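# Balance a block over the blue disc using sticks

## Task

Place the block so it rests above the blue disc painted on the table, its centre over the disc. When finished, neither the block nor any of the three sticks may touch the table, every post must still stand roughly at its starting spot, and the arrangement must hold by itself with no robot supporting it. Any number of the three arms may help. Finally open the grippers and move the arms away.

## Robot and tools

Robots. Three identical i2rt Big YAM arms: arm1, arm2, arm3. Each has six revolute joints, a two-finger gripper and a wrist camera (arm1_cam_wrist, arm2_cam_wrist, arm3_cam_wrist). Two fixed room cameras, cam_high and cam_low, also view the table. Approximate arm feet in the scene frame (metres) and heading (degrees counter-clockwise from +x): arm1 at (+0.62, 0.00, +0.72) heading +180; arm2 at (-0.31, +0.54, +0.72) heading -60; arm3 at (-0.31, -0.54, +0.72) heading +60. So the arms sit around the table centre, each facing inward. The hand reaches about 1.0 m from the joint-1 axis.

Frames. The scene frame has its origin on the floor with +z up; the tabletop is near z=0.72. The hand point is midway between the fingertips; its z axis runs along the fingers and its y axis is the direction in which the fingers open and close. No tool takes Cartesian poses; every motion is commanded in joint space.

execute_actions. Arguments: actions, a list holding either zero or one action object, and optional cameras, a list drawn from arm1_cam_wrist, arm2_cam_wrist, arm3_cam_wrist, cam_high, cam_low, all (omitted, null or ["all"] returns every camera; [] returns none). The action is keyed by arm name; each arm takes a joints object mapping joint names to absolute targets (not offsets). Per arm the keys are joint1_rad to joint6_rad in radians and gripper_m in metres, any subset, in any order. Ranges, with the tolerance counted as reached: joint1_rad -2.879 to 2.879 (±0.045), rotation of the whole arm about its foot, positive counter-clockwise seen from above, 0 pointing along the foot's heading; joint2_rad 0 to 3.141 (±0.14), shoulder, 0 has the upper arm lying back roughly level, increasing lifts it up then forward; joint3_rad 0 to 3.019 (±0.09), elbow, 0 folded, increasing opens; joint4_rad -1.692 to 1.57 (±0.055), hand pitch, positive tips fingers up; joint5_rad -1.57 to 1.57 (±0.03), sideways hand swing, positive toward the arm's right; joint6_rad -2.094 to 2.094 (±0.035), hand roll, positive clockwise viewed from behind; gripper_m 0 to 0.093 (±0.003), fingertip gap. Example: {"arm1": {"joints": {"gripper_m": 0.05}}, "arm2": {"joints": {"joint1_rad": 0.3}}}. All motions in one action start together and may finish at different moments; joints move at different speeds, so the hand can sweep a wide curve between postures. Unlisted joints and arms may keep driving toward earlier targets. An unknown key or out-of-range number rejects the whole call and nothing moves. An empty actions list only reports state and images.

Results. Each result gives every robot's state (joint_positions), and one image per requested camera in the order printed on the pictures line, plus changed calibration lines. joint_status describes how each commanded motion ended: reached; off_target (stopped short, may still push); contact_stop or time_out (target dropped and joint holds in place, except that a timed-out joint may keep pushing toward a target near its position, listed in on_its_own); not_followed (the collision check between arms or within an arm withheld those targets and may retry them on later actions; a cause line usually explains). on_its_own lists what the robot does without this call's command; held at there means the held target, not the actual position. limit_stop_at_motor_heat means a heat fault stopped that key; resend the target. If any result reports a stop, the remaining motion calls in that same reply are skipped.

wait: seconds from 0 to 10; commands nothing, then returns state and images. zoom_image: camera name and region [x0, y0, x1, y1] in pixels of that camera's latest full image, top-left origin, at most 504 by 504; gives a sharper crop. finished_scene: scene number (1 or 2); irreversible, so call it only once the arrangement stands alone and the arms have released and withdrawn.

Cameras. Wrist cameras are fisheye 504x504; room cameras are 672x504 with radial distortion. Supplied intrinsics and T_world_to_cam (scene frame to camera frame) are approximate; room cameras can be off by a couple of degrees and some millimetres, and wrist camera poses also inherit joint errors.

Cautions. Arms keep pushing on contact and can press hard; sending a joint its reported position relieves a stuck push. Small target changes may not move a joint. Loaded joints sag. A hard squeeze between two arms ends the run; the clearance check can react too late and ignores fingers, gripper housings and wrist cameras. Don't knock objects off the work area. Avoid drops, slips, slams and hard hits. Holding loads heats motors: a MOTOR HOT line appears at 85 °C, and at 100 °C the arm goes limp and falls (OVER-TEMPERATURE FAULT), so don't hold heavy loads longer than needed. Loose objects may occasionally be nudged by outside pushes. The robot keeps its last command while the controller is thinking.

Each tool is called after "Emit:" as a command line: name --argument value for each argument, lists and objects as JSON in quotes; but a table of rows of numbers goes row by row, as --pt "numbers of a row", without its own name.

## Session

Emit:
execute_actions --actions '[]'

Scene clock: 0.00 s.
Motor temperatures (°C, as the motors report them): arm1=[18 19 16 19 19 17] | arm2=[21 17 18 18 21 18] | arm3=[17 20 18 18 20 19]
arm1.joint_positions: joint1_rad=-0.482 joint2_rad=+0.591 joint3_rad=+1.379 joint4_rad=-1.369 joint5_rad=+0.055 joint6_rad=+0.144 gripper_m=+0.094
arm1.joint_status: not commanded
arm1.hand: x=+0.4349 y=+0.1066 z=+1.3184 quat_wxyz=(-0.110, +0.829, -0.286, -0.468) (m; scene frame)
arm2.joint_positions: joint1_rad=-0.454 joint2_rad=+0.518 joint3_rad=+1.354 joint4_rad=-1.337 joint5_rad=+0.119 joint6_rad=+0.206 gripper_m=+0.094
arm2.joint_status: not commanded
arm2.hand: x=-0.3146 y=+0.3349 z=+1.2932 quat_wxyz=(-0.365, -0.672, -0.538, +0.354) (m; scene frame)
arm3.joint_positions: joint1_rad=+0.412 joint2_rad=+0.518 joint3_rad=+1.453 joint4_rad=-1.416 joint5_rad=-0.207 joint6_rad=+0.254 gripper_m=+0.094
arm3.joint_status: not commanded
arm3.hand: x=-0.3232 y=-0.3636 z=+1.3577 quat_wxyz=(-0.258, +0.534, -0.666, -0.453) (m; scene frame)
pictures: arm1_cam_wrist, arm2_cam_wrist, arm3_cam_wrist, cam_high, cam_low
Images, in order (width x height): arm1_cam_wrist 504x504, arm2_cam_wrist 504x504, arm3_cam_wrist 504x504, cam_high 672x504, cam_low 672x504.

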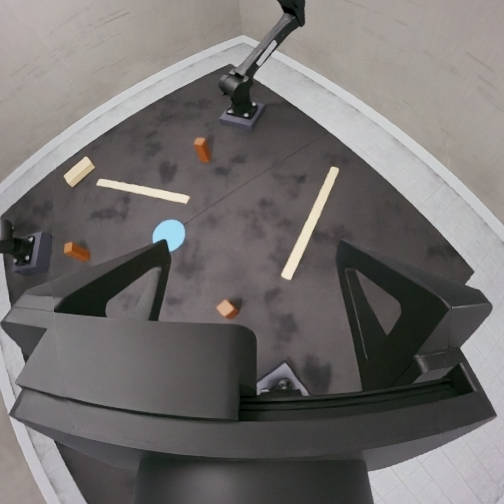

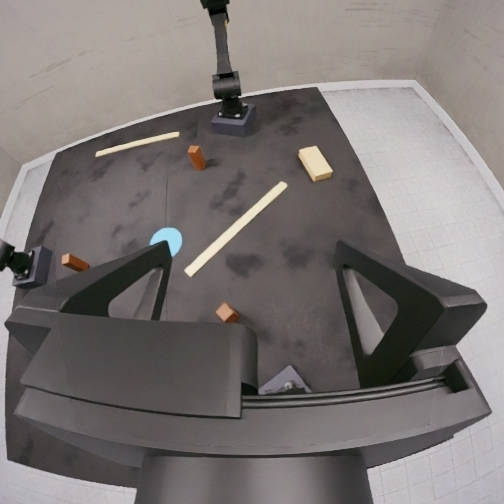

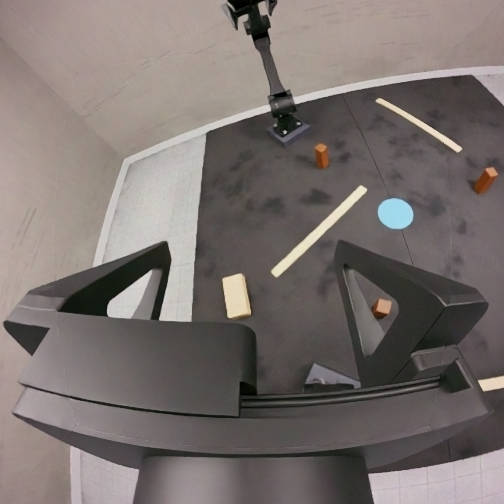

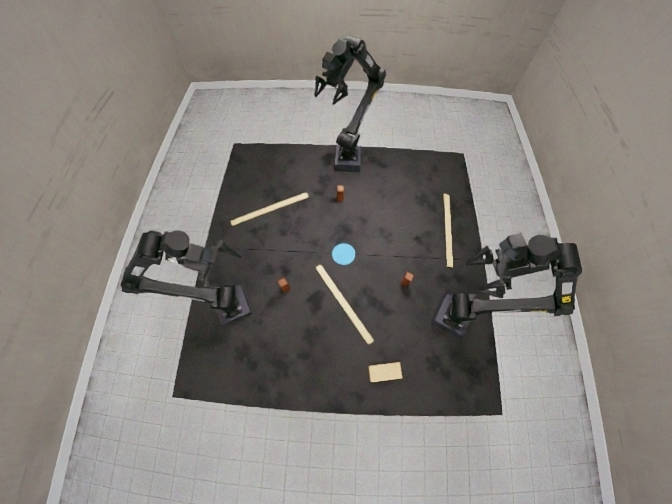

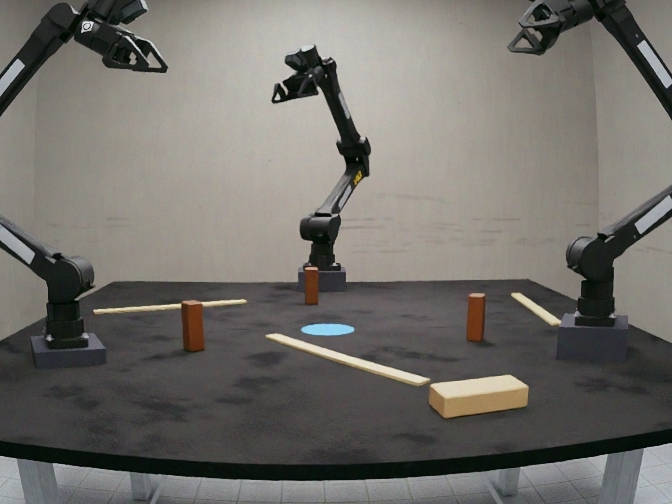

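Emit:
zoom_image --camera "cam_high" --region '[210, 160, 490, 400]'

Emit:
zoom_image --camera "cam_low" --region '[80, 240, 580, 430]'

Emit:
execute_actions --actions '[{"arm1":{"joints":{"joint1_rad":0,"joint2_rad":1.2,"joint3_rad":1.2,"joint4_rad":-1.5,"joint5_rad":0,"joint6_rad":0}},"arm2":{"joints":{"joint1_rad":0,"joint2_rad":1.2,"joint3_rad":0.9,"joint4_rad":-1.2,"joint5_rad":0,"joint6_rad":0}},"arm3":{"joints":{"joint1_rad":0,"joint2_rad":0.9,"joint3_rad":0.9,"joint4_rad":-1.5,"joint5_rad":0,"joint6_rad":0}}}]'

Region (210, 160, 490, 400) of cam_high's 672x504 image, scaled by 1.800, with more detail than that image has; it fills the top 432 rows of this view, and the rest is white.

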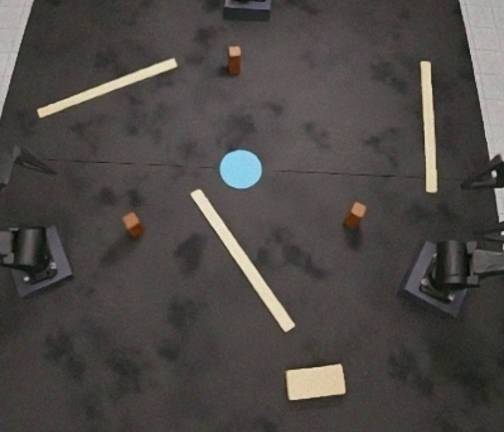

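Region (80, 240, 580, 430) of cam_low's 672x504 image, scaled by 1.008, with more detail than that image has; it fills the top 192 rows of this view, and the rest is white.

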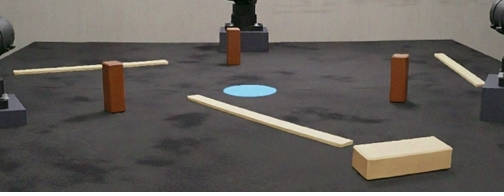

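Scene clock: 1.87 s.
Motor temperatures (°C, as the motors report them): arm1=[18 19 17 19 19 17] | arm2=[21 17 18 18 21 18] | arm3=[17 20 19 18 20 19]
arm1.joint_positions: joint1_rad=-0.002 joint2_rad=+1.202 joint3_rad=+1.197 joint4_rad=-1.485 joint5_rad=+0.002 joint6_rad=+0.014 gripper_m=+0.094
arm1.joint_status: all done
arm1.hand: x=+0.2716 y=+0.0026 z=+1.0457 quat_wxyz=(-0.007, +0.999, -0.014, -0.044) (m; scene frame)
arm2.joint_positions: joint1_rad=+0.001 joint2_rad=+1.201 joint3_rad=+0.886 joint4_rad=-1.203 joint5_rad=+0.001 joint6_rad=+0.008 gripper_m=+0.094
arm2.joint_status: all done
arm2.hand: x=-0.1525 y=+0.2513 z=+0.8920 quat_wxyz=(-0.015, -0.513, -0.858, +0.014) (m; scene frame)
arm3.joint_positions: joint1_rad=+0.003 joint2_rad=+0.901 joint3_rad=+0.889 joint4_rad=-1.487 joint5_rad=-0.003 joint6_rad=+0.013 gripper_m=+0.094
arm3.joint_status: all done
arm3.hand: x=-0.1943 y=-0.3246 z=+1.0036 quat_wxyz=(-0.023, +0.509, -0.860, -0.021) (m; scene frame)
pictures: arm1_cam_wrist, arm2_cam_wrist, arm3_cam_wrist, cam_high, cam_low
camera_calibration (this result's frames):
arm1_cam_wrist: T_world_to_cam=[[0.015722, 0.999809, 0.0116326, -0.0186407], [0.842672, -0.0195114, 0.538074, -0.788728], [0.538198, 0.00134285, -0.842817, 0.853513], [0, 0, 0, 1]] pos_world=[0.205572, 0.0021018, 1.14397]
arm2_cam_wrist: T_world_to_cam=[[-0.881425, -0.472311, 0.0034849, -0.0228707], [-0.393518, 0.738422, 0.54761, -0.727143], [-0.261216, 0.481306, -0.836726, 0.711771], [0, 0, 0, 1]] pos_world=[-0.120377, 0.183556, 0.993828]
arm3_cam_wrist: T_world_to_cam=[[0.876015, -0.482177, -0.0102054, 0.02604], [-0.406122, -0.748921, 0.523625, -0.835996], [-0.260123, -0.454558, -0.851888, 0.777565], [0, 0, 0, 1]] pos_world=[-0.160065, -0.260091, 1.10041]
Images, in order (width x height): arm1_cam_wrist 504x504, arm2_cam_wrist 504x504, arm3_cam_wrist 504x504, cam_high 672x504, cam_low 672x504.

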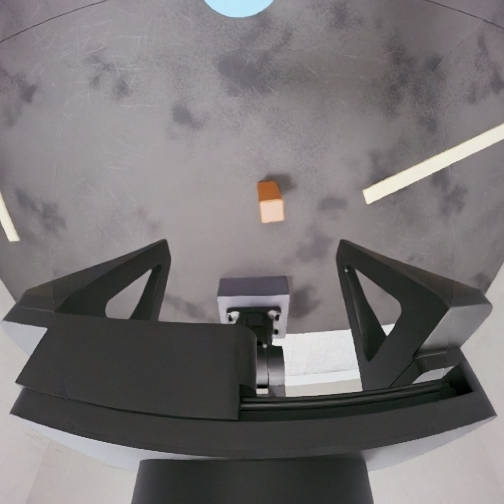

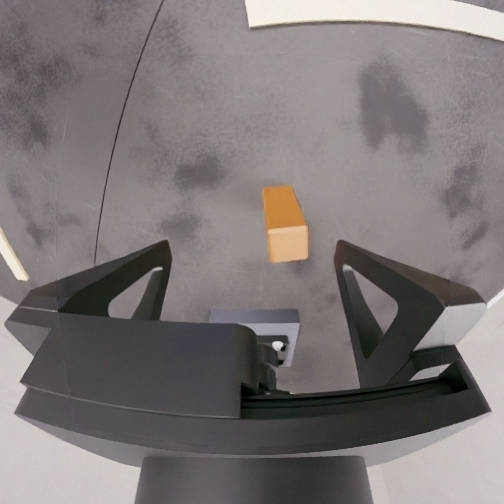

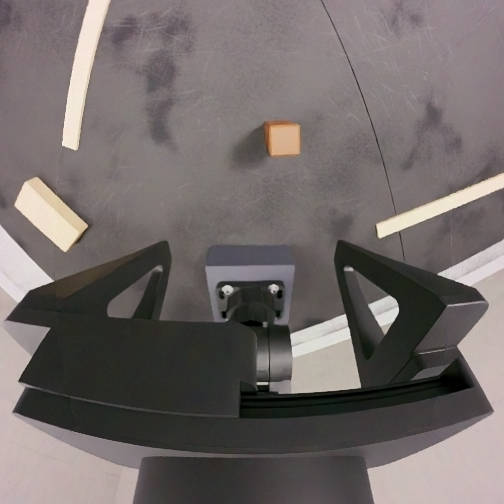

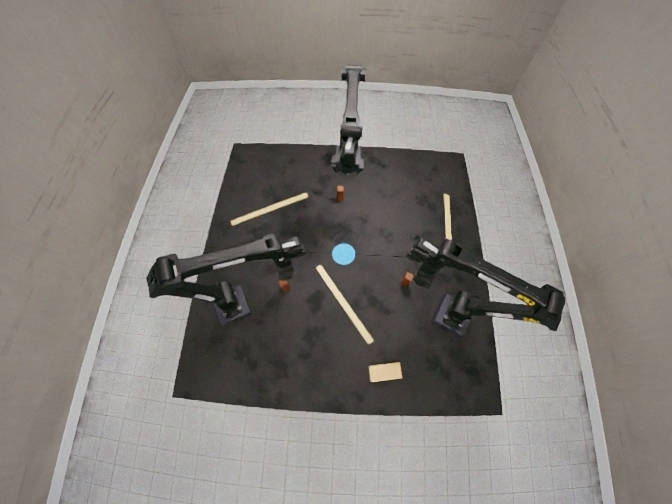

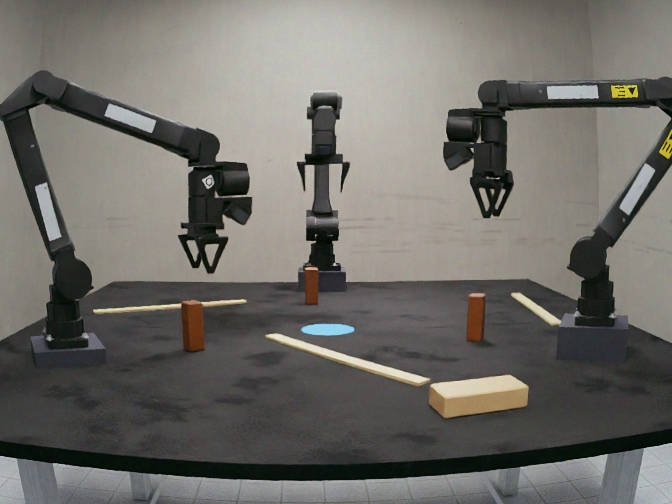

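Emit:
execute_actions --actions '[{"arm1":{"joints":{"joint2_rad":0.7}},"arm2":{"joints":{"joint3_rad":1.4}},"arm3":{"joints":{"joint4_rad":-0.9}}}]' --cameras '[]'

Emit:
execute_actions --actions '[{"arm1":{"joints":{"joint3_rad":0.7}},"arm2":{"joints":{"joint2_rad":0.7}},"arm3":{"joints":{"joint2_rad":0.5}}}]' --cameras '["arm1_cam_wrist","arm2_cam_wrist","arm3_cam_wrist"]'

Scene clock: 4.13 s.
Motor temperatures (°C, as the motors report them): arm1=[18 19 17 19 19 17] | arm2=[21 17 19 18 21 18] | arm3=[17 20 20 18 20 19]
arm1.joint_positions: joint1_rad=-0.002 joint2_rad=+0.691 joint3_rad=+1.197 joint4_rad=-1.487 joint5_rad=+0.002 joint6_rad=+0.014 gripper_m=+0.094
arm1.joint_status: all done
arm1.hand: x=+0.3790 y=-0.0006 z=+1.1887 quat_wxyz=(-0.007, +0.956, -0.012, -0.294) (m; scene frame)
arm2.joint_positions: joint1_rad=+0.001 joint2_rad=+1.195 joint3_rad=+1.355 joint4_rad=-1.203 joint5_rad=+0.001 joint6_rad=+0.008 gripper_m=+0.094
arm2.joint_status: all done
arm2.hand: x=-0.0908 y=+0.1422 z=+1.1023 quat_wxyz=(-0.218, -0.495, -0.831, +0.132) (m; scene frame)
arm3.joint_positions: joint1_rad=+0.003 joint2_rad=+0.901 joint3_rad=+0.889 joint4_rad=-0.926 joint5_rad=-0.003 joint6_rad=+0.012 gripper_m=+0.094
arm3.joint_status: all done
arm3.hand: x=-0.1335 y=-0.2114 z=+1.0491 quat_wxyz=(-0.258, +0.484, -0.820, -0.164) (m; scene frame)
pictures: none
No camera images: the call's "cameras" was empty. Leave "cameras" out to get every camera's image.

Scene clock: 5.60 s.
Motor temperatures (°C, as the motors report them): arm1=[18 19 17 19 19 17] | arm2=[21 17 20 18 21 18] | arm3=[17 20 20 18 20 19]
arm1.joint_positions: joint1_rad=-0.002 joint2_rad=+0.695 joint3_rad=+0.705 joint4_rad=-1.487 joint5_rad=+0.002 joint6_rad=+0.014 gripper_m=+0.094
arm1.joint_status: all done
arm1.hand: x=+0.4421 y=+0.0011 z=+0.9674 quat_wxyz=(-0.007, +0.999, -0.014, -0.050) (m; scene frame)
arm2.joint_positions: joint1_rad=+0.001 joint2_rad=+0.706 joint3_rad=+1.381 joint4_rad=-1.203 joint5_rad=+0.001 joint6_rad=+0.008 gripper_m=+0.094
arm2.joint_status: all done
arm2.hand: x=-0.1649 y=+0.2800 z=+1.2910 quat_wxyz=(-0.423, -0.445, -0.748, +0.252) (m; scene frame)
arm3.joint_positions: joint1_rad=+0.003 joint2_rad=+0.494 joint3_rad=+0.889 joint4_rad=-0.926 joint5_rad=-0.003 joint6_rad=+0.012 gripper_m=+0.094
arm3.joint_status: all done
arm3.hand: x=-0.1704 y=-0.2834 z=+1.1758 quat_wxyz=(-0.418, +0.442, -0.750, -0.261) (m; scene frame)
pictures: arm1_cam_wrist, arm2_cam_wrist, arm3_cam_wrist
camera_calibration (this result's frames):
arm1_cam_wrist: T_world_to_cam=[[0.0157203, 0.999809, 0.0116077, -0.0189523], [0.849581, -0.0194778, 0.527098, -0.882753], [0.527224, 0.00157552, -0.849725, 0.707331], [0, 0, 0, 1]] pos_world=[0.377347, 0.000640215, 1.06655]
arm2_cam_wrist: T_world_to_cam=[[-0.877554, -0.479463, -0.00364438, -0.0097773], [-0.438234, 0.805132, -0.399642, 0.225134], [0.194548, -0.34911, -0.916664, 1.43947], [0, 0, 0, 1]] pos_world=[-0.189964, 0.316583, 1.40945]
arm3_cam_wrist: T_world_to_cam=[[0.87883, -0.476682, -0.020781, 0.0411849], [-0.443179, -0.799374, -0.405701, 0.186445], [0.176779, 0.365752, -0.91377, 1.32883], [0, 0, 0, 1]] pos_world=[-0.188474, -0.31735, 1.29074]
Images, in order (width x height): arm1_cam_wrist 504x504, arm2_cam_wrist 504x504, arm3_cam_wrist 504x504.

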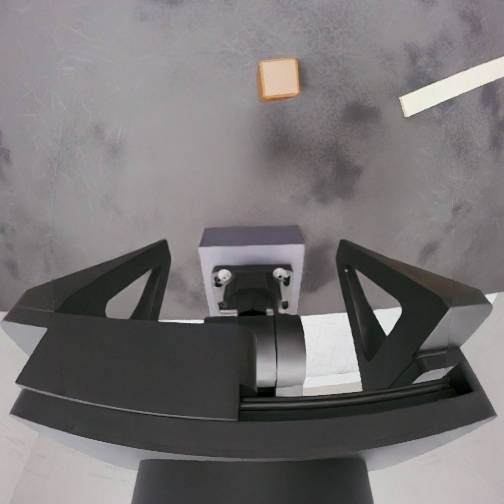

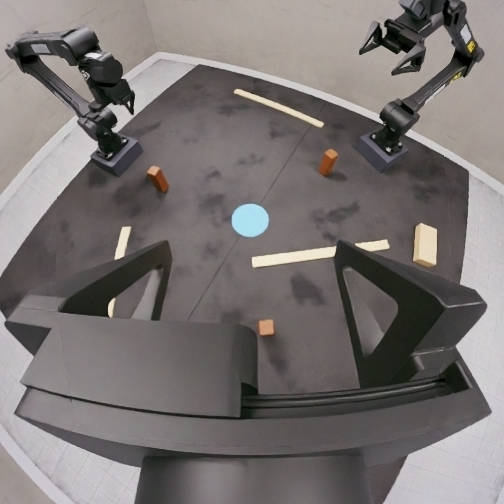

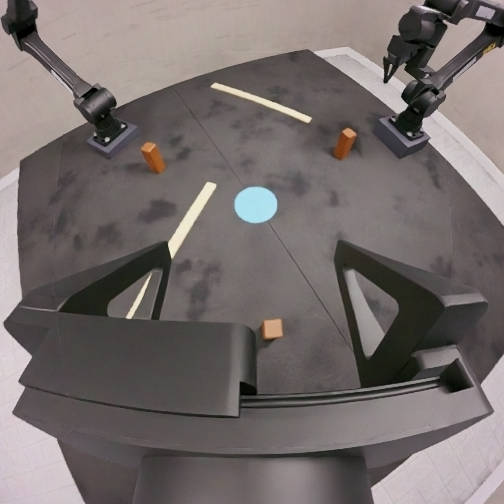

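Emit:
execute_actions --actions '[{"arm1":{"joints":{"joint1_rad":-0.826,"joint2_rad":1.3,"joint3_rad":1.158,"joint4_rad":-0.899,"joint6_rad":0.3,"gripper_m":0.07}},"arm2":{"joints":{"joint1_rad":-0.298,"joint2_rad":1.3,"joint3_rad":1.272,"joint4_rad":-1.011,"joint6_rad":1.152,"gripper_m":0.07}},"arm3":{"joints":{"joint1_rad":-1.136,"joint2_rad":1.2,"joint3_rad":0.952,"joint4_rad":-0.837,"joint6_rad":0.03,"gripper_m":0.07}}}]' --cameras '[]'

Emit:
execute_actions --actions '[{"arm1":{"joints":{"joint2_rad":1.83}},"arm2":{"joints":{"joint2_rad":1.832}},"arm3":{"joints":{"joint2_rad":1.686}}}]'

Scene clock: 11.23 s.
Motor temperatures (°C, as the motors report them): arm1=[18 19 19 19 19 17] | arm2=[21 18 21 18 21 18] | arm3=[17 20 22 18 20 19]
arm1.joint_positions: joint1_rad=-0.827 joint2_rad=+1.304 joint3_rad=+1.104 joint4_rad=-0.921 joint5_rad=-0.001 joint6_rad=+0.286 gripper_m=+0.070
arm1.joint_status: all done
arm1.hand: x=+0.3086 y=+0.3463 z=+1.0046 quat_wxyz=(-0.064, +0.824, -0.519, -0.220) (m; scene frame)
arm2.joint_positions: joint1_rad=-0.300 joint2_rad=+1.307 joint3_rad=+1.263 joint4_rad=-1.022 joint5_rad=+0.000 joint6_rad=+1.143 gripper_m=+0.070
arm2.joint_status: all done
arm2.hand: x=-0.2088 y=+0.0556 z=+1.0284 quat_wxyz=(-0.242, -0.922, -0.301, +0.033) (m; scene frame)
arm3.joint_positions: joint1_rad=-1.136 joint2_rad=+1.211 joint3_rad=+0.905 joint4_rad=-0.856 joint5_rad=-0.001 joint6_rad=+0.019 gripper_m=+0.070
arm3.joint_status: all done
arm3.hand: x=+0.1057 y=-0.5602 z=+0.9491 quat_wxyz=(-0.196, -0.037, -0.980, +0.006) (m; scene frame)
pictures: none
No camera images: the call's "cameras" was empty. Leave "cameras" out to get every camera's image.

Scene clock: 12.63 s.
Motor temperatures (°C, as the motors report them): arm1=[18 19 19 19 19 17] | arm2=[21 18 21 18 21 18] | arm3=[17 20 22 18 20 19]
arm1.joint_positions: joint1_rad=-0.827 joint2_rad=+1.838 joint3_rad=+1.113 joint4_rad=-0.914 joint5_rad=-0.001 joint6_rad=+0.286 gripper_m=+0.070
arm1.joint_status: all done
arm1.hand: x=+0.3149 y=+0.3402 z=+0.7678 quat_wxyz=(+0.006, +0.846, -0.533, +0.026) (m; scene frame)
arm2.joint_positions: joint1_rad=-0.300 joint2_rad=+1.843 joint3_rad=+1.263 joint4_rad=-1.019 joint5_rad=+0.000 joint6_rad=+1.144 gripper_m=+0.070
arm2.joint_status: all done
arm2.hand: x=-0.2096 y=+0.0454 z=+0.7687 quat_wxyz=(+0.020, -0.951, -0.309, +0.003) (m; scene frame)
arm3.joint_positions: joint1_rad=-1.136 joint2_rad=+1.702 joint3_rad=+0.913 joint4_rad=-0.853 joint5_rad=-0.001 joint6_rad=+0.019 gripper_m=+0.070
arm3.joint_status: all done
arm3.hand: x=+0.0796 y=-0.5598 z=+0.7620 quat_wxyz=(+0.042, -0.038, -0.998, +0.001) (m; scene frame)
pictures: arm1_cam_wrist, arm2_cam_wrist, arm3_cam_wrist, cam_high, cam_low
camera_calibration (this result's frames):
arm1_cam_wrist: T_world_to_cam=[[0.896432, 0.44296, 0.0139878, -0.443343], [0.328765, -0.685835, 0.649264, -0.365915], [0.297191, -0.577423, -0.760434, 0.805081], [0, 0, 0, 1]] pos_world=[0.278464, 0.410298, 0.855988]
arm2_cam_wrist: T_world_to_cam=[[-0.586016, 0.809548, 0.0348916, -0.190449], [0.668589, 0.458754, 0.585263, -0.323662], [0.457792, 0.366302, -0.810092, 0.82828], [0, 0, 0, 1]] pos_world=[-0.274389, -0.000741871, 0.867056]
arm3_cam_wrist: T_world_to_cam=[[-0.0771606, -0.996977, 0.00910766, -0.556787], [-0.764999, 0.0650601, 0.640737, -0.379461], [-0.639392, 0.0424723, -0.767707, 0.780324], [0, 0, 0, 1]] pos_world=[0.165684, -0.563559, 0.847266]
Images, in order (width x height): arm1_cam_wrist 504x504, arm2_cam_wrist 504x504, arm3_cam_wrist 504x504, cam_high 672x504, cam_low 672x504.

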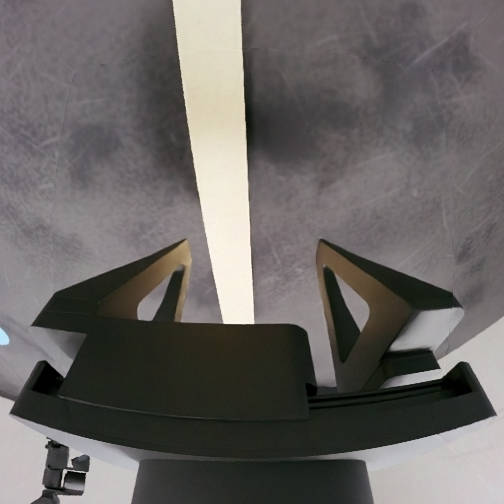

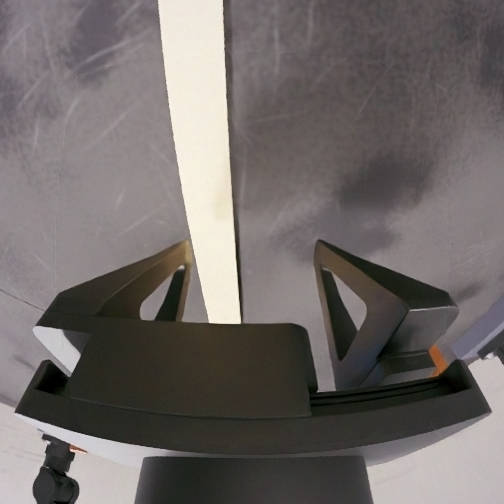

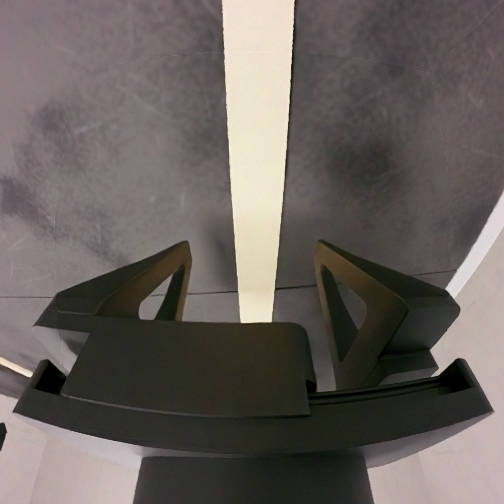

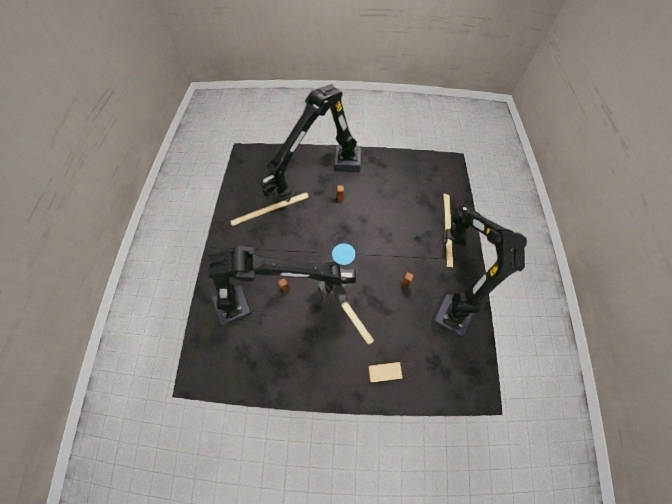

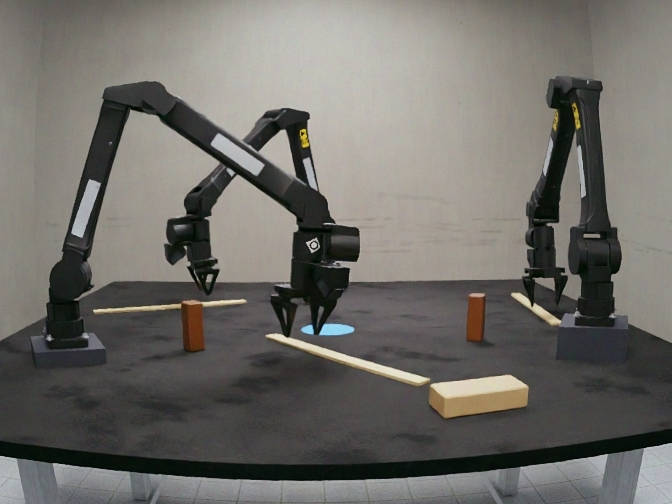

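Emit:
execute_actions --actions '[{"arm1":{"joints":{"joint1_rad":-0.805,"joint2_rad":1.92,"joint3_rad":1.19,"joint4_rad":-0.79,"joint6_rad":0.36}},"arm2":{"joints":{"joint2_rad":1.90,"joint3_rad":1.312,"joint4_rad":-0.92,"joint6_rad":1.12}},"arm3":{"joints":{"joint2_rad":1.78,"joint3_rad":0.982,"joint4_rad":-0.70}}}]'

Scene clock: 14.20 s.
Motor temperatures (°C, as the motors report them): arm1=[18 19 20 19 19 17] | arm2=[21 18 21 18 21 18] | arm3=[17 20 23 18 20 19]
arm1.joint_positions: joint1_rad=-0.816 joint2_rad=+1.913 joint3_rad=+1.147 joint4_rad=-0.807 joint5_rad=-0.001 joint6_rad=+0.345 gripper_m=+0.070
arm1.joint_status: all done
arm1.hand: x=+0.2897 y=+0.3599 z=+0.7426 quat_wxyz=(-0.002, +0.833, -0.553, -0.006) (m; scene frame)
arm2.joint_positions: joint1_rad=-0.300 joint2_rad=+1.893 joint3_rad=+1.270 joint4_rad=-0.932 joint5_rad=+0.000 joint6_rad=+1.128 gripper_m=+0.070
arm2.joint_status: all done
arm2.hand: x=-0.2061 y=+0.0271 z=+0.7460 quat_wxyz=(-0.002, -0.949, -0.317, +0.006) (m; scene frame)
arm3.joint_positions: joint1_rad=-1.136 joint2_rad=+1.781 joint3_rad=+0.949 joint4_rad=-0.718 joint5_rad=-0.001 joint6_rad=+0.019 gripper_m=+0.070
arm3.joint_status: all done
arm3.hand: x=+0.1183 y=-0.5621 z=+0.7390 quat_wxyz=(-0.004, -0.038, -0.999, +0.002) (m; scene frame)
pictures: arm1_cam_wrist, arm2_cam_wrist, arm3_cam_wrist, cam_high, cam_low
camera_calibration (this result's frames):
arm1_cam_wrist: T_world_to_cam=[[0.916821, 0.399275, -0.00438876, -0.405729], [0.321899, -0.732557, 0.599784, -0.27225], [0.236264, -0.551307, -0.80015, 0.84258], [0, 0, 0, 1]] pos_world=[0.260547, 0.427079, 0.835701]
arm2_cam_wrist: T_world_to_cam=[[-0.598828, 0.800858, -0.00557895, -0.144982], [0.65579, 0.494331, 0.570592, -0.296971], [0.459721, 0.338028, -0.821214, 0.824467], [0, 0, 0, 1]] pos_world=[-0.271094, -0.0157814, 0.845705]
arm3_cam_wrist: T_world_to_cam=[[-0.0773875, -0.996974, 0.0073087, -0.554592], [-0.820091, 0.0678228, 0.5682, -0.27333], [-0.566977, 0.0379778, -0.822858, 0.817194], [0, 0, 0, 1]] pos_world=[0.196256, -0.565411, 0.831793]
Images, in order (width x height): arm1_cam_wrist 504x504, arm2_cam_wrist 504x504, arm3_cam_wrist 504x504, cam_high 672x504, cam_low 672x504.

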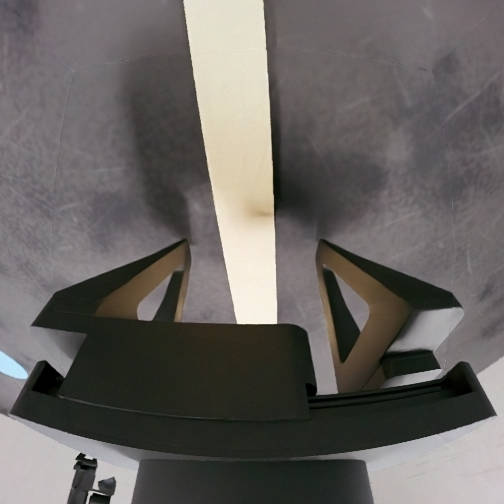

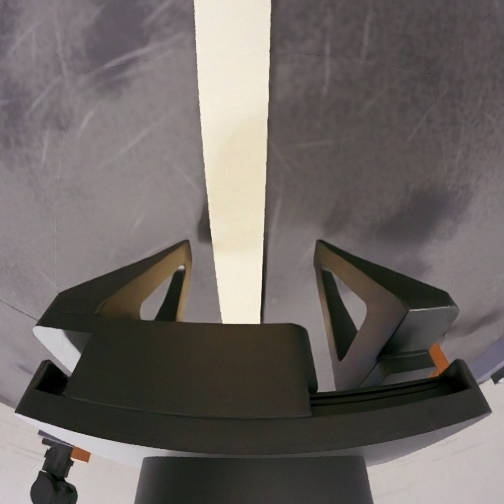

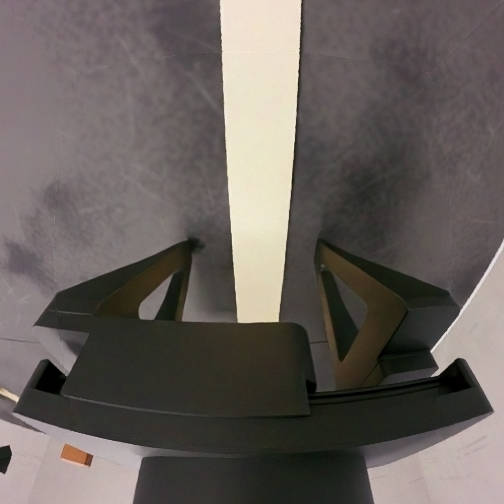

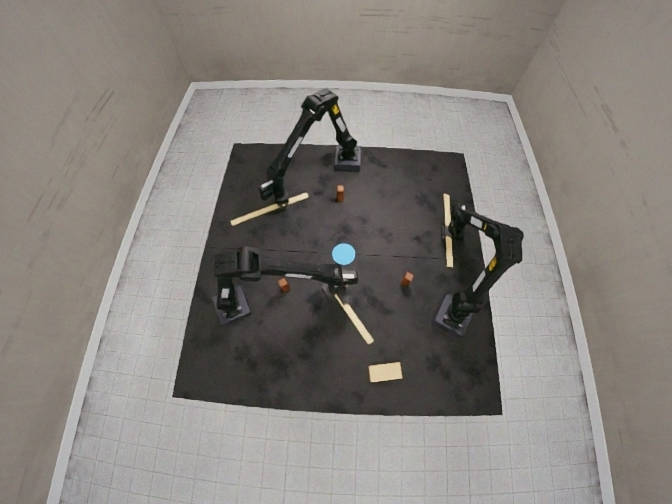

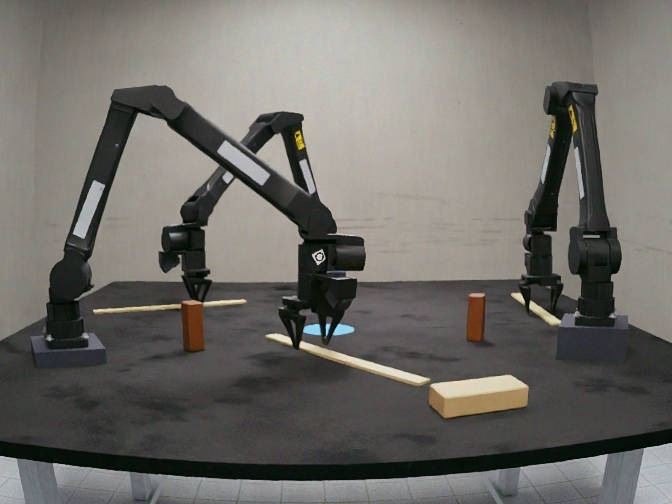

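Emit:
execute_actions --actions '[{"arm1":{"joints":{"joint2_rad":1.955,"joint6_rad":0.26}},"arm2":{"joints":{"joint2_rad":1.94}},"arm3":{"joints":{"joint2_rad":1.81}}}]' --cameras '["cam_low"]'

Emit:
execute_actions --actions '[{"arm1":{"joints":{"gripper_m":0.01}},"arm2":{"joints":{"gripper_m":0.01}},"arm3":{"joints":{"gripper_m":0.01}}}]'

Scene clock: 15.43 s.
Motor temperatures (°C, as the motors report them): arm1=[18 19 20 19 19 17] | arm2=[21 18 21 18 21 18] | arm3=[17 20 23 18 20 19]
arm1.joint_positions: joint1_rad=-0.815 joint2_rad=+1.930 joint3_rad=+1.150 joint4_rad=-0.804 joint5_rad=-0.001 joint6_rad=+0.277 gripper_m=+0.070
arm1.joint_status: all done
arm1.hand: x=+0.2901 y=+0.3592 z=+0.7355 quat_wxyz=(-0.001, +0.851, -0.524, +0.000) (m; scene frame)
arm2.joint_positions: joint1_rad=-0.300 joint2_rad=+1.917 joint3_rad=+1.277 joint4_rad=-0.928 joint5_rad=+0.000 joint6_rad=+1.128 gripper_m=+0.070
arm2.joint_status: all done
arm2.hand: x=-0.2061 y=+0.0266 z=+0.7362 quat_wxyz=(+0.005, -0.948, -0.317, +0.005) (m; scene frame)
arm3.joint_positions: joint1_rad=-1.136 joint2_rad=+1.791 joint3_rad=+0.951 joint4_rad=-0.717 joint5_rad=-0.001 joint6_rad=+0.019 gripper_m=+0.070
arm3.joint_status: all done
arm3.hand: x=+0.1176 y=-0.5621 z=+0.7356 quat_wxyz=(+0.000, -0.039, -0.999, +0.002) (m; scene frame)
pictures: cam_low
Images, in order (width x height): cam_low 672x504.

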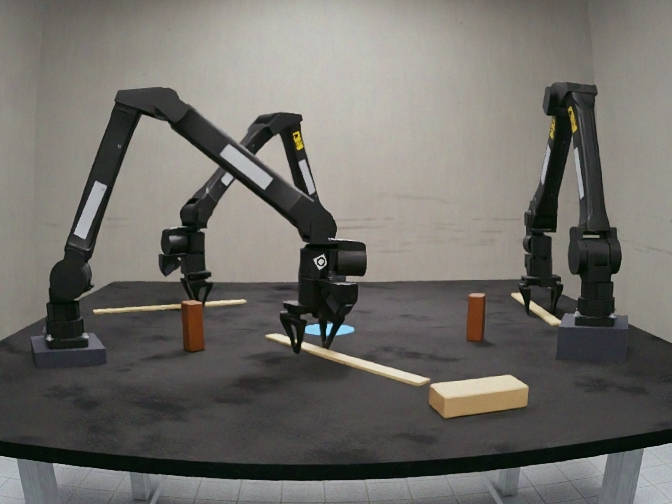

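Scene clock: 16.10 s.
Motor temperatures (°C, as the motors report them): arm1=[18 19 20 19 19 17] | arm2=[21 18 21 18 21 18] | arm3=[17 20 23 18 20 19]
arm1.joint_positions: joint1_rad=-0.815 joint2_rad=+1.931 joint3_rad=+1.150 joint4_rad=-0.804 joint5_rad=-0.001 joint6_rad=+0.274 gripper_m=+0.027
arm1.joint_status: gripper_m off_target (ended at +0.027, target +0.010)
arm1.hand: x=+0.2900 y=+0.3590 z=+0.7349 quat_wxyz=(-0.001, +0.852, -0.523, +0.000) (m; scene frame)
arm2.joint_positions: joint1_rad=-0.300 joint2_rad=+1.918 joint3_rad=+1.277 joint4_rad=-0.928 joint5_rad=+0.000 joint6_rad=+1.127 gripper_m=+0.027
arm2.joint_status: gripper_m off_target (ended at +0.027, target +0.010)
arm2.hand: x=-0.2061 y=+0.0267 z=+0.7354 quat_wxyz=(+0.005, -0.948, -0.317, +0.005) (m; scene frame)
arm3.joint_positions: joint1_rad=-1.136 joint2_rad=+1.792 joint3_rad=+0.951 joint4_rad=-0.715 joint5_rad=-0.001 joint6_rad=+0.020 gripper_m=+0.027
arm3.joint_status: gripper_m off_target (ended at +0.027, target +0.010)
arm3.hand: x=+0.1180 y=-0.5621 z=+0.7350 quat_wxyz=(-0.001, -0.039, -0.999, +0.002) (m; scene frame)
pictures: arm1_cam_wrist, arm2_cam_wrist, arm3_cam_wrist, cam_high, cam_low
camera_calibration (this result's frames):
arm1_cam_wrist: T_world_to_cam=[[0.88589, 0.463894, -0.00108112, -0.422254], [0.368443, -0.702188, 0.609247, -0.299769], [0.281867, -0.540124, -0.79298, 0.813302], [0, 0, 0, 1]] pos_world=[0.255276, 0.424671, 0.827109]
arm2_cam_wrist: T_world_to_cam=[[-0.599913, 0.800024, 0.00807181, -0.154973], [0.656665, 0.486599, 0.576205, -0.294532], [0.457051, 0.350974, -0.817265, 0.81212], [0, 0, 0, 1]] pos_world=[-0.270742, -0.0177318, 0.834679]
arm3_cam_wrist: T_world_to_cam=[[-0.0781381, -0.996915, 0.00742874, -0.554556], [-0.816561, 0.0682733, 0.573208, -0.275083], [-0.571947, 0.0387233, -0.819376, 0.812226], [0, 0, 0, 1]] pos_world=[0.196596, -0.565517, 0.827318]
Images, in order (width x height): arm1_cam_wrist 504x504, arm2_cam_wrist 504x504, arm3_cam_wrist 504x504, cam_high 672x504, cam_low 672x504.

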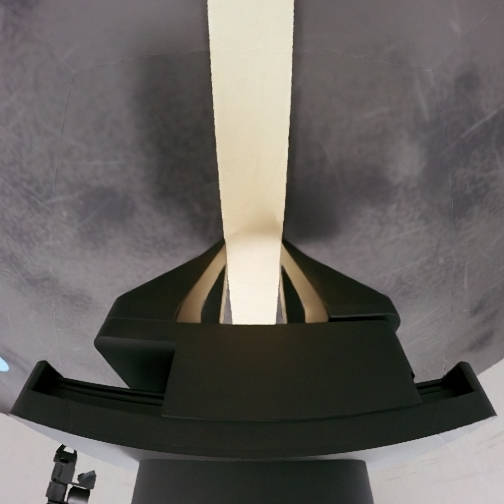

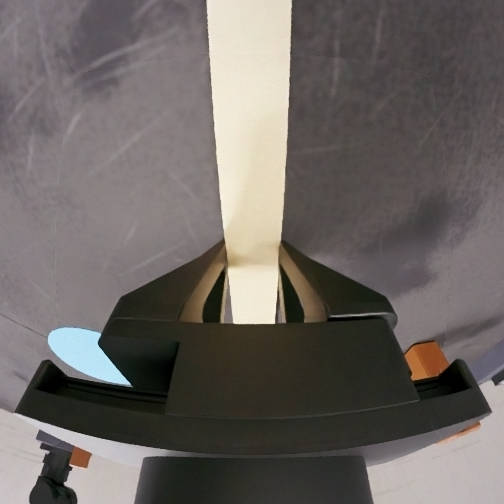

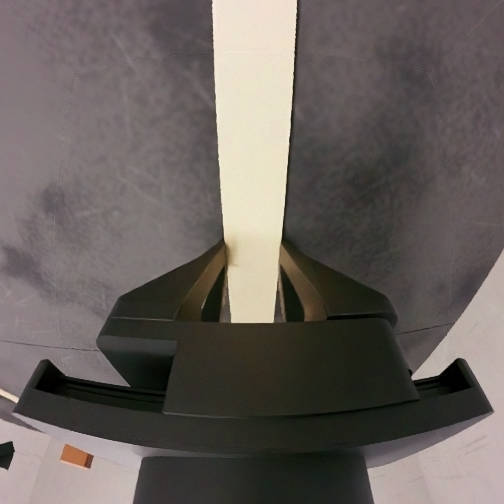

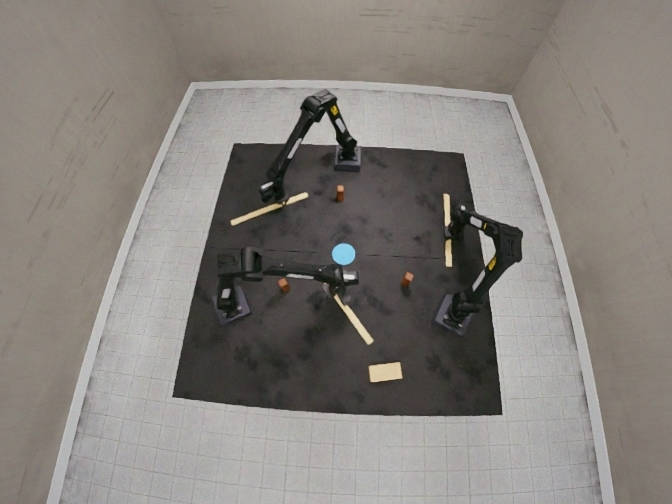

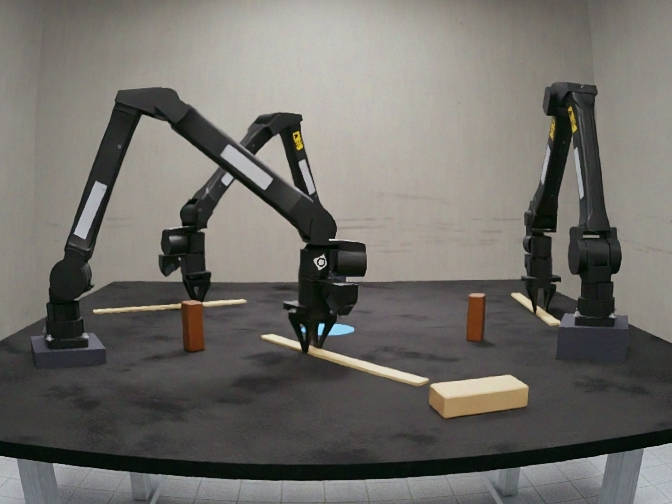

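Emit:
execute_actions --actions '[{"arm1":{"joints":{"joint2_rad":1.55}},"arm2":{"joints":{"joint2_rad":1.55}},"arm3":{"joints":{"joint2_rad":1.464}}}]' --cameras '[]'

Emit:
execute_actions --actions '[{"arm1":{"joints":{"joint2_rad":1.398,"joint3_rad":1.01,"joint4_rad":-0.95,"joint6_rad":0.3}},"arm2":{"joints":{"joint1_rad":-0.058,"joint2_rad":1.40,"joint3_rad":1.11,"joint4_rad":-1.05,"joint6_rad":0.25}},"arm3":{"joints":{"joint3_rad":1.085,"joint4_rad":-0.955,"joint6_rad":0.33}}}]' --cameras '["cam_high","cam_low"]'

Emit:
execute_actions --actions '[{"arm1":{"joints":{"joint1_rad":-0.068}},"arm3":{"joints":{"joint1_rad":-0.099}}}]'

Scene clock: 18.63 s.
Motor temperatures (°C, as the motors report them): arm1=[18 19 20 19 19 17] | arm2=[21 18 22 18 21 18] | arm3=[17 21 23 18 20 19]
arm1.joint_positions: joint1_rad=-0.815 joint2_rad=+1.539 joint3_rad=+1.150 joint4_rad=-0.804 joint5_rad=-0.001 joint6_rad=+0.274 gripper_m=+0.027
arm1.joint_status: all done
arm1.hand: x=+0.2676 y=+0.3826 z=+0.9269 quat_wxyz=(-0.054, +0.836, -0.513, -0.187) (m; scene frame)
arm2.joint_positions: joint1_rad=-0.300 joint2_rad=+1.550 joint3_rad=+1.283 joint4_rad=-0.928 joint5_rad=+0.000 joint6_rad=+1.127 gripper_m=+0.027
arm2.joint_status: all done
arm2.hand: x=-0.1997 y=+0.0059 z=+0.9278 quat_wxyz=(-0.180, -0.932, -0.313, +0.027) (m; scene frame)
arm3.joint_positions: joint1_rad=-1.136 joint2_rad=+1.461 joint3_rad=+0.951 joint4_rad=-0.715 joint5_rad=-0.001 joint6_rad=+0.020 gripper_m=+0.027
arm3.joint_status: all done
arm3.hand: x=+0.1550 y=-0.5635 z=+0.8764 quat_wxyz=(-0.165, -0.038, -0.986, +0.005) (m; scene frame)
pictures: none
No camera images: the call's "cameras" was empty. Leave "cameras" out to get every camera's image.

Scene clock: 20.43 s.
Motor temperatures (°C, as the motors report them): arm1=[18 20 20 19 19 17] | arm2=[21 18 22 18 21 18] | arm3=[17 21 23 18 20 19]
arm1.joint_positions: joint1_rad=-0.815 joint2_rad=+1.414 joint3_rad=+1.012 joint4_rad=-0.939 joint5_rad=-0.001 joint6_rad=+0.286 gripper_m=+0.027
arm1.joint_status: all done
arm1.hand: x=+0.3249 y=+0.3204 z=+0.9145 quat_wxyz=(-0.033, +0.843, -0.524, -0.117) (m; scene frame)
arm2.joint_positions: joint1_rad=-0.052 joint2_rad=+1.397 joint3_rad=+1.114 joint4_rad=-1.044 joint5_rad=-0.002 joint6_rad=+0.259 gripper_m=+0.027
arm2.joint_status: all done
arm2.hand: x=-0.1128 y=+0.1307 z=+0.9162 quat_wxyz=(-0.104, -0.632, -0.766, +0.051) (m; scene frame)
arm3.joint_positions: joint1_rad=-1.136 joint2_rad=+1.464 joint3_rad=+1.037 joint4_rad=-0.941 joint5_rad=-0.001 joint6_rad=+0.318 gripper_m=+0.027
arm3.joint_status: all done
arm3.hand: x=+0.1370 y=-0.5623 z=+0.8958 quat_wxyz=(-0.094, -0.185, -0.978, -0.010) (m; scene frame)
pictures: cam_high, cam_low
Images, in order (width x height): cam_high 672x504, cam_low 672x504.

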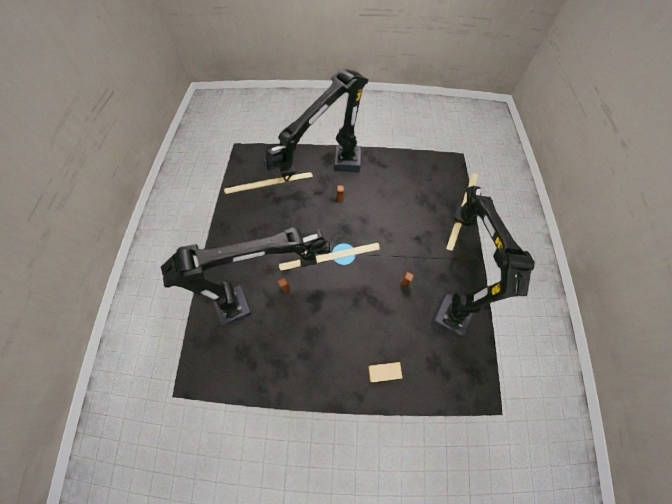

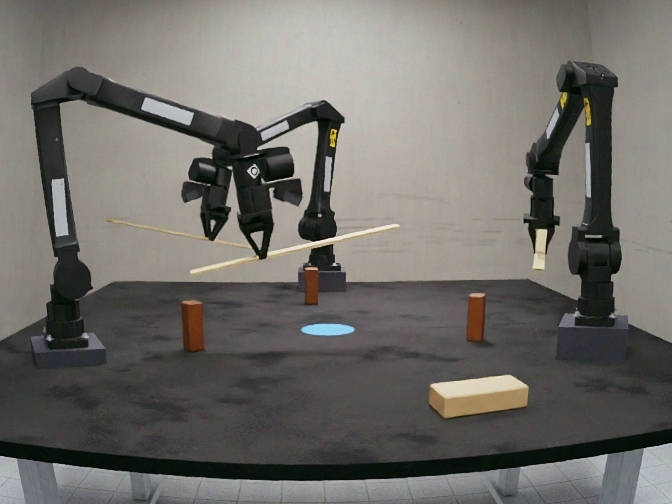

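Scene clock: 21.90 s.
Motor temperatures (°C, as the motors report them): arm1=[18 20 20 19 19 17] | arm2=[21 18 22 18 21 18] | arm3=[17 21 24 18 20 19]
arm1.joint_positions: joint1_rad=-0.089 joint2_rad=+1.414 joint3_rad=+1.012 joint4_rad=-0.941 joint5_rad=+0.004 joint6_rad=+0.330 gripper_m=+0.027
arm1.joint_status: all done
arm1.hand: x=+0.1864 y=+0.0434 z=+0.9119 quat_wxyz=(+0.006, +0.970, -0.212, -0.118) (m; scene frame)
arm2.joint_positions: joint1_rad=-0.060 joint2_rad=+1.397 joint3_rad=+1.109 joint4_rad=-1.051 joint5_rad=+0.003 joint6_rad=+0.267 gripper_m=+0.027
arm2.joint_status: not commanded
arm2.hand: x=-0.1184 y=+0.1322 z=+0.9135 quat_wxyz=(-0.097, -0.639, -0.762, +0.051) (m; scene frame)
arm3.joint_positions: joint1_rad=-0.109 joint2_rad=+1.464 joint3_rad=+1.037 joint4_rad=-0.944 joint5_rad=+0.000 joint6_rad=+0.324 gripper_m=+0.027
arm3.joint_status: all done
arm3.hand: x=-0.0557 y=-0.1696 z=+0.8964 quat_wxyz=(-0.072, +0.315, -0.945, -0.060) (m; scene frame)
pictures: arm1_cam_wrist, arm2_cam_wrist, arm3_cam_wrist, cam_high, cam_low
camera_calibration (this result's frames):
arm1_cam_wrist: T_world_to_cam=[[0.397859, 0.915397, -0.0612858, -0.0576029], [0.845224, -0.339741, 0.41252, -0.516245], [0.356798, -0.215925, -0.908885, 0.890069], [0, 0, 0, 1]] pos_world=[0.141685, 0.069528, 1.0184]
arm2_cam_wrist: T_world_to_cam=[[-0.982802, -0.177435, -0.0511607, -0.0501554], [-0.183119, 0.900668, 0.394035, -0.493796], [-0.0238369, 0.396627, -0.91767, 0.909249], [0, 0, 0, 1]] pos_world=[-0.118042, 0.0752142, 1.0264]
arm3_cam_wrist: T_world_to_cam=[[0.602356, -0.795603, -0.0646753, -0.0413469], [-0.706118, -0.568881, 0.42163, -0.502277], [-0.372243, -0.208303, -0.904459, 0.87531], [0, 0, 0, 1]] pos_world=[-0.00393362, -0.136302, 1.00078]
Images, in order (width x height): arm1_cam_wrist 504x504, arm2_cam_wrist 504x504, arm3_cam_wrist 504x504, cam_high 672x504, cam_low 672x504.

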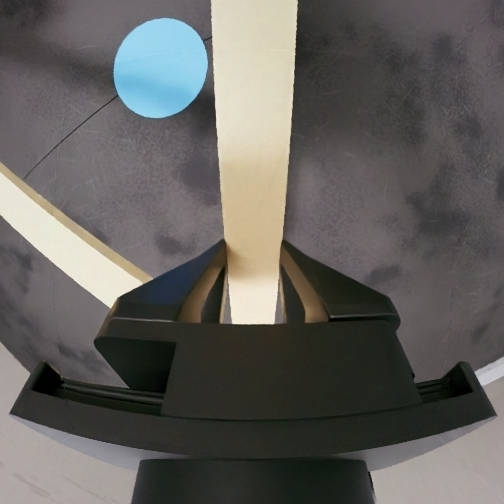

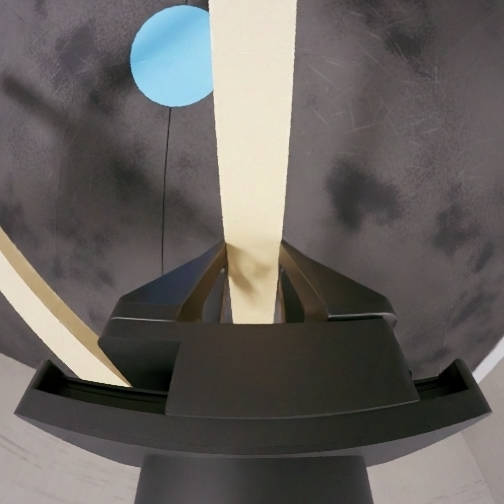

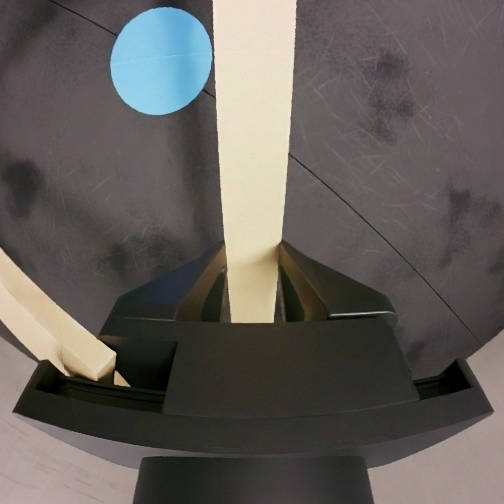

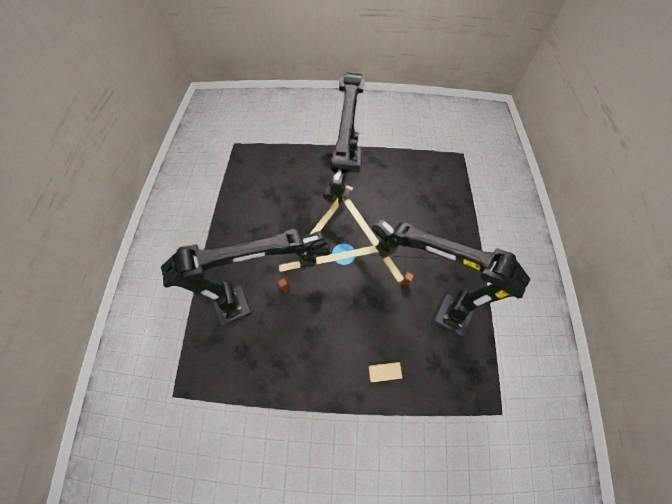

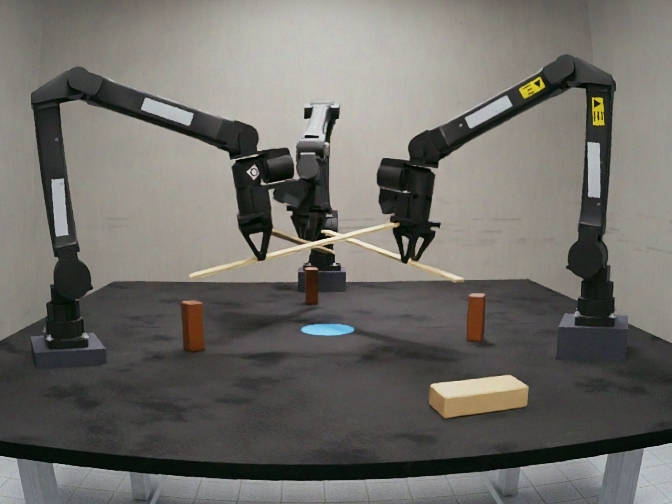

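Emit:
execute_actions --actions '[{"arm1":{"joints":{"joint1_rad":-0.06,"joint6_rad":-0.06}},"arm2":{"joints":{"joint6_rad":-0.12}},"arm3":{"joints":{"joint1_rad":-0.09,"joint6_rad":-0.035}}}]' --cameras '[]'

Emit:
execute_actions --actions '[{"arm1":{"joints":{"joint3_rad":0.93,"joint4_rad":-0.92}},"arm2":{"joints":{"joint3_rad":1.03,"joint4_rad":-1.02}},"arm3":{"joints":{"joint3_rad":1.0,"joint4_rad":-0.93}}}]'

Scene clock: 24.50 s.
Motor temperatures (°C, as the motors report them): arm1=[18 20 20 19 19 17] | arm2=[21 18 22 18 21 18] | arm3=[17 21 24 18 20 20]
arm1.joint_positions: joint1_rad=-0.070 joint2_rad=+1.414 joint3_rad=+1.010 joint4_rad=-0.947 joint5_rad=+0.003 joint6_rad=-0.046 gripper_m=+0.027
arm1.joint_status: all done
arm1.hand: x=+0.1878 y=+0.0349 z=+0.9107 quat_wxyz=(-0.014, +0.993, -0.017, -0.113) (m; scene frame)
arm2.joint_positions: joint1_rad=-0.101 joint2_rad=+1.397 joint3_rad=+1.105 joint4_rad=-1.058 joint5_rad=+0.011 joint6_rad=+0.064 gripper_m=+0.027
arm2.joint_status: joint6_rad time_out (moved -0.203 of -0.387)
arm2.on_its_own: joint6_rad reads +0.064 and still pushes toward -0.120 since a time_out
arm2.hand: x=-0.1375 y=+0.1268 z=+0.9119 quat_wxyz=(-0.084, -0.576, -0.811, +0.063) (m; scene frame)
arm3.joint_positions: joint1_rad=-0.110 joint2_rad=+1.464 joint3_rad=+1.041 joint4_rad=-0.944 joint5_rad=+0.004 joint6_rad=+0.035 gripper_m=+0.027
arm3.joint_status: joint6_rad time_out (moved -0.289 of -0.359); the others done
arm3.on_its_own: joint6_rad reads +0.035 and still pushes toward -0.035 since a time_out
arm3.hand: x=-0.0540 y=-0.1690 z=+0.8977 quat_wxyz=(-0.083, +0.447, -0.889, -0.048) (m; scene frame)
pictures: none
No camera images: the call's "cameras" was empty. Leave "cameras" out to get every camera's image.

not run: a stop came earlier in this reply.


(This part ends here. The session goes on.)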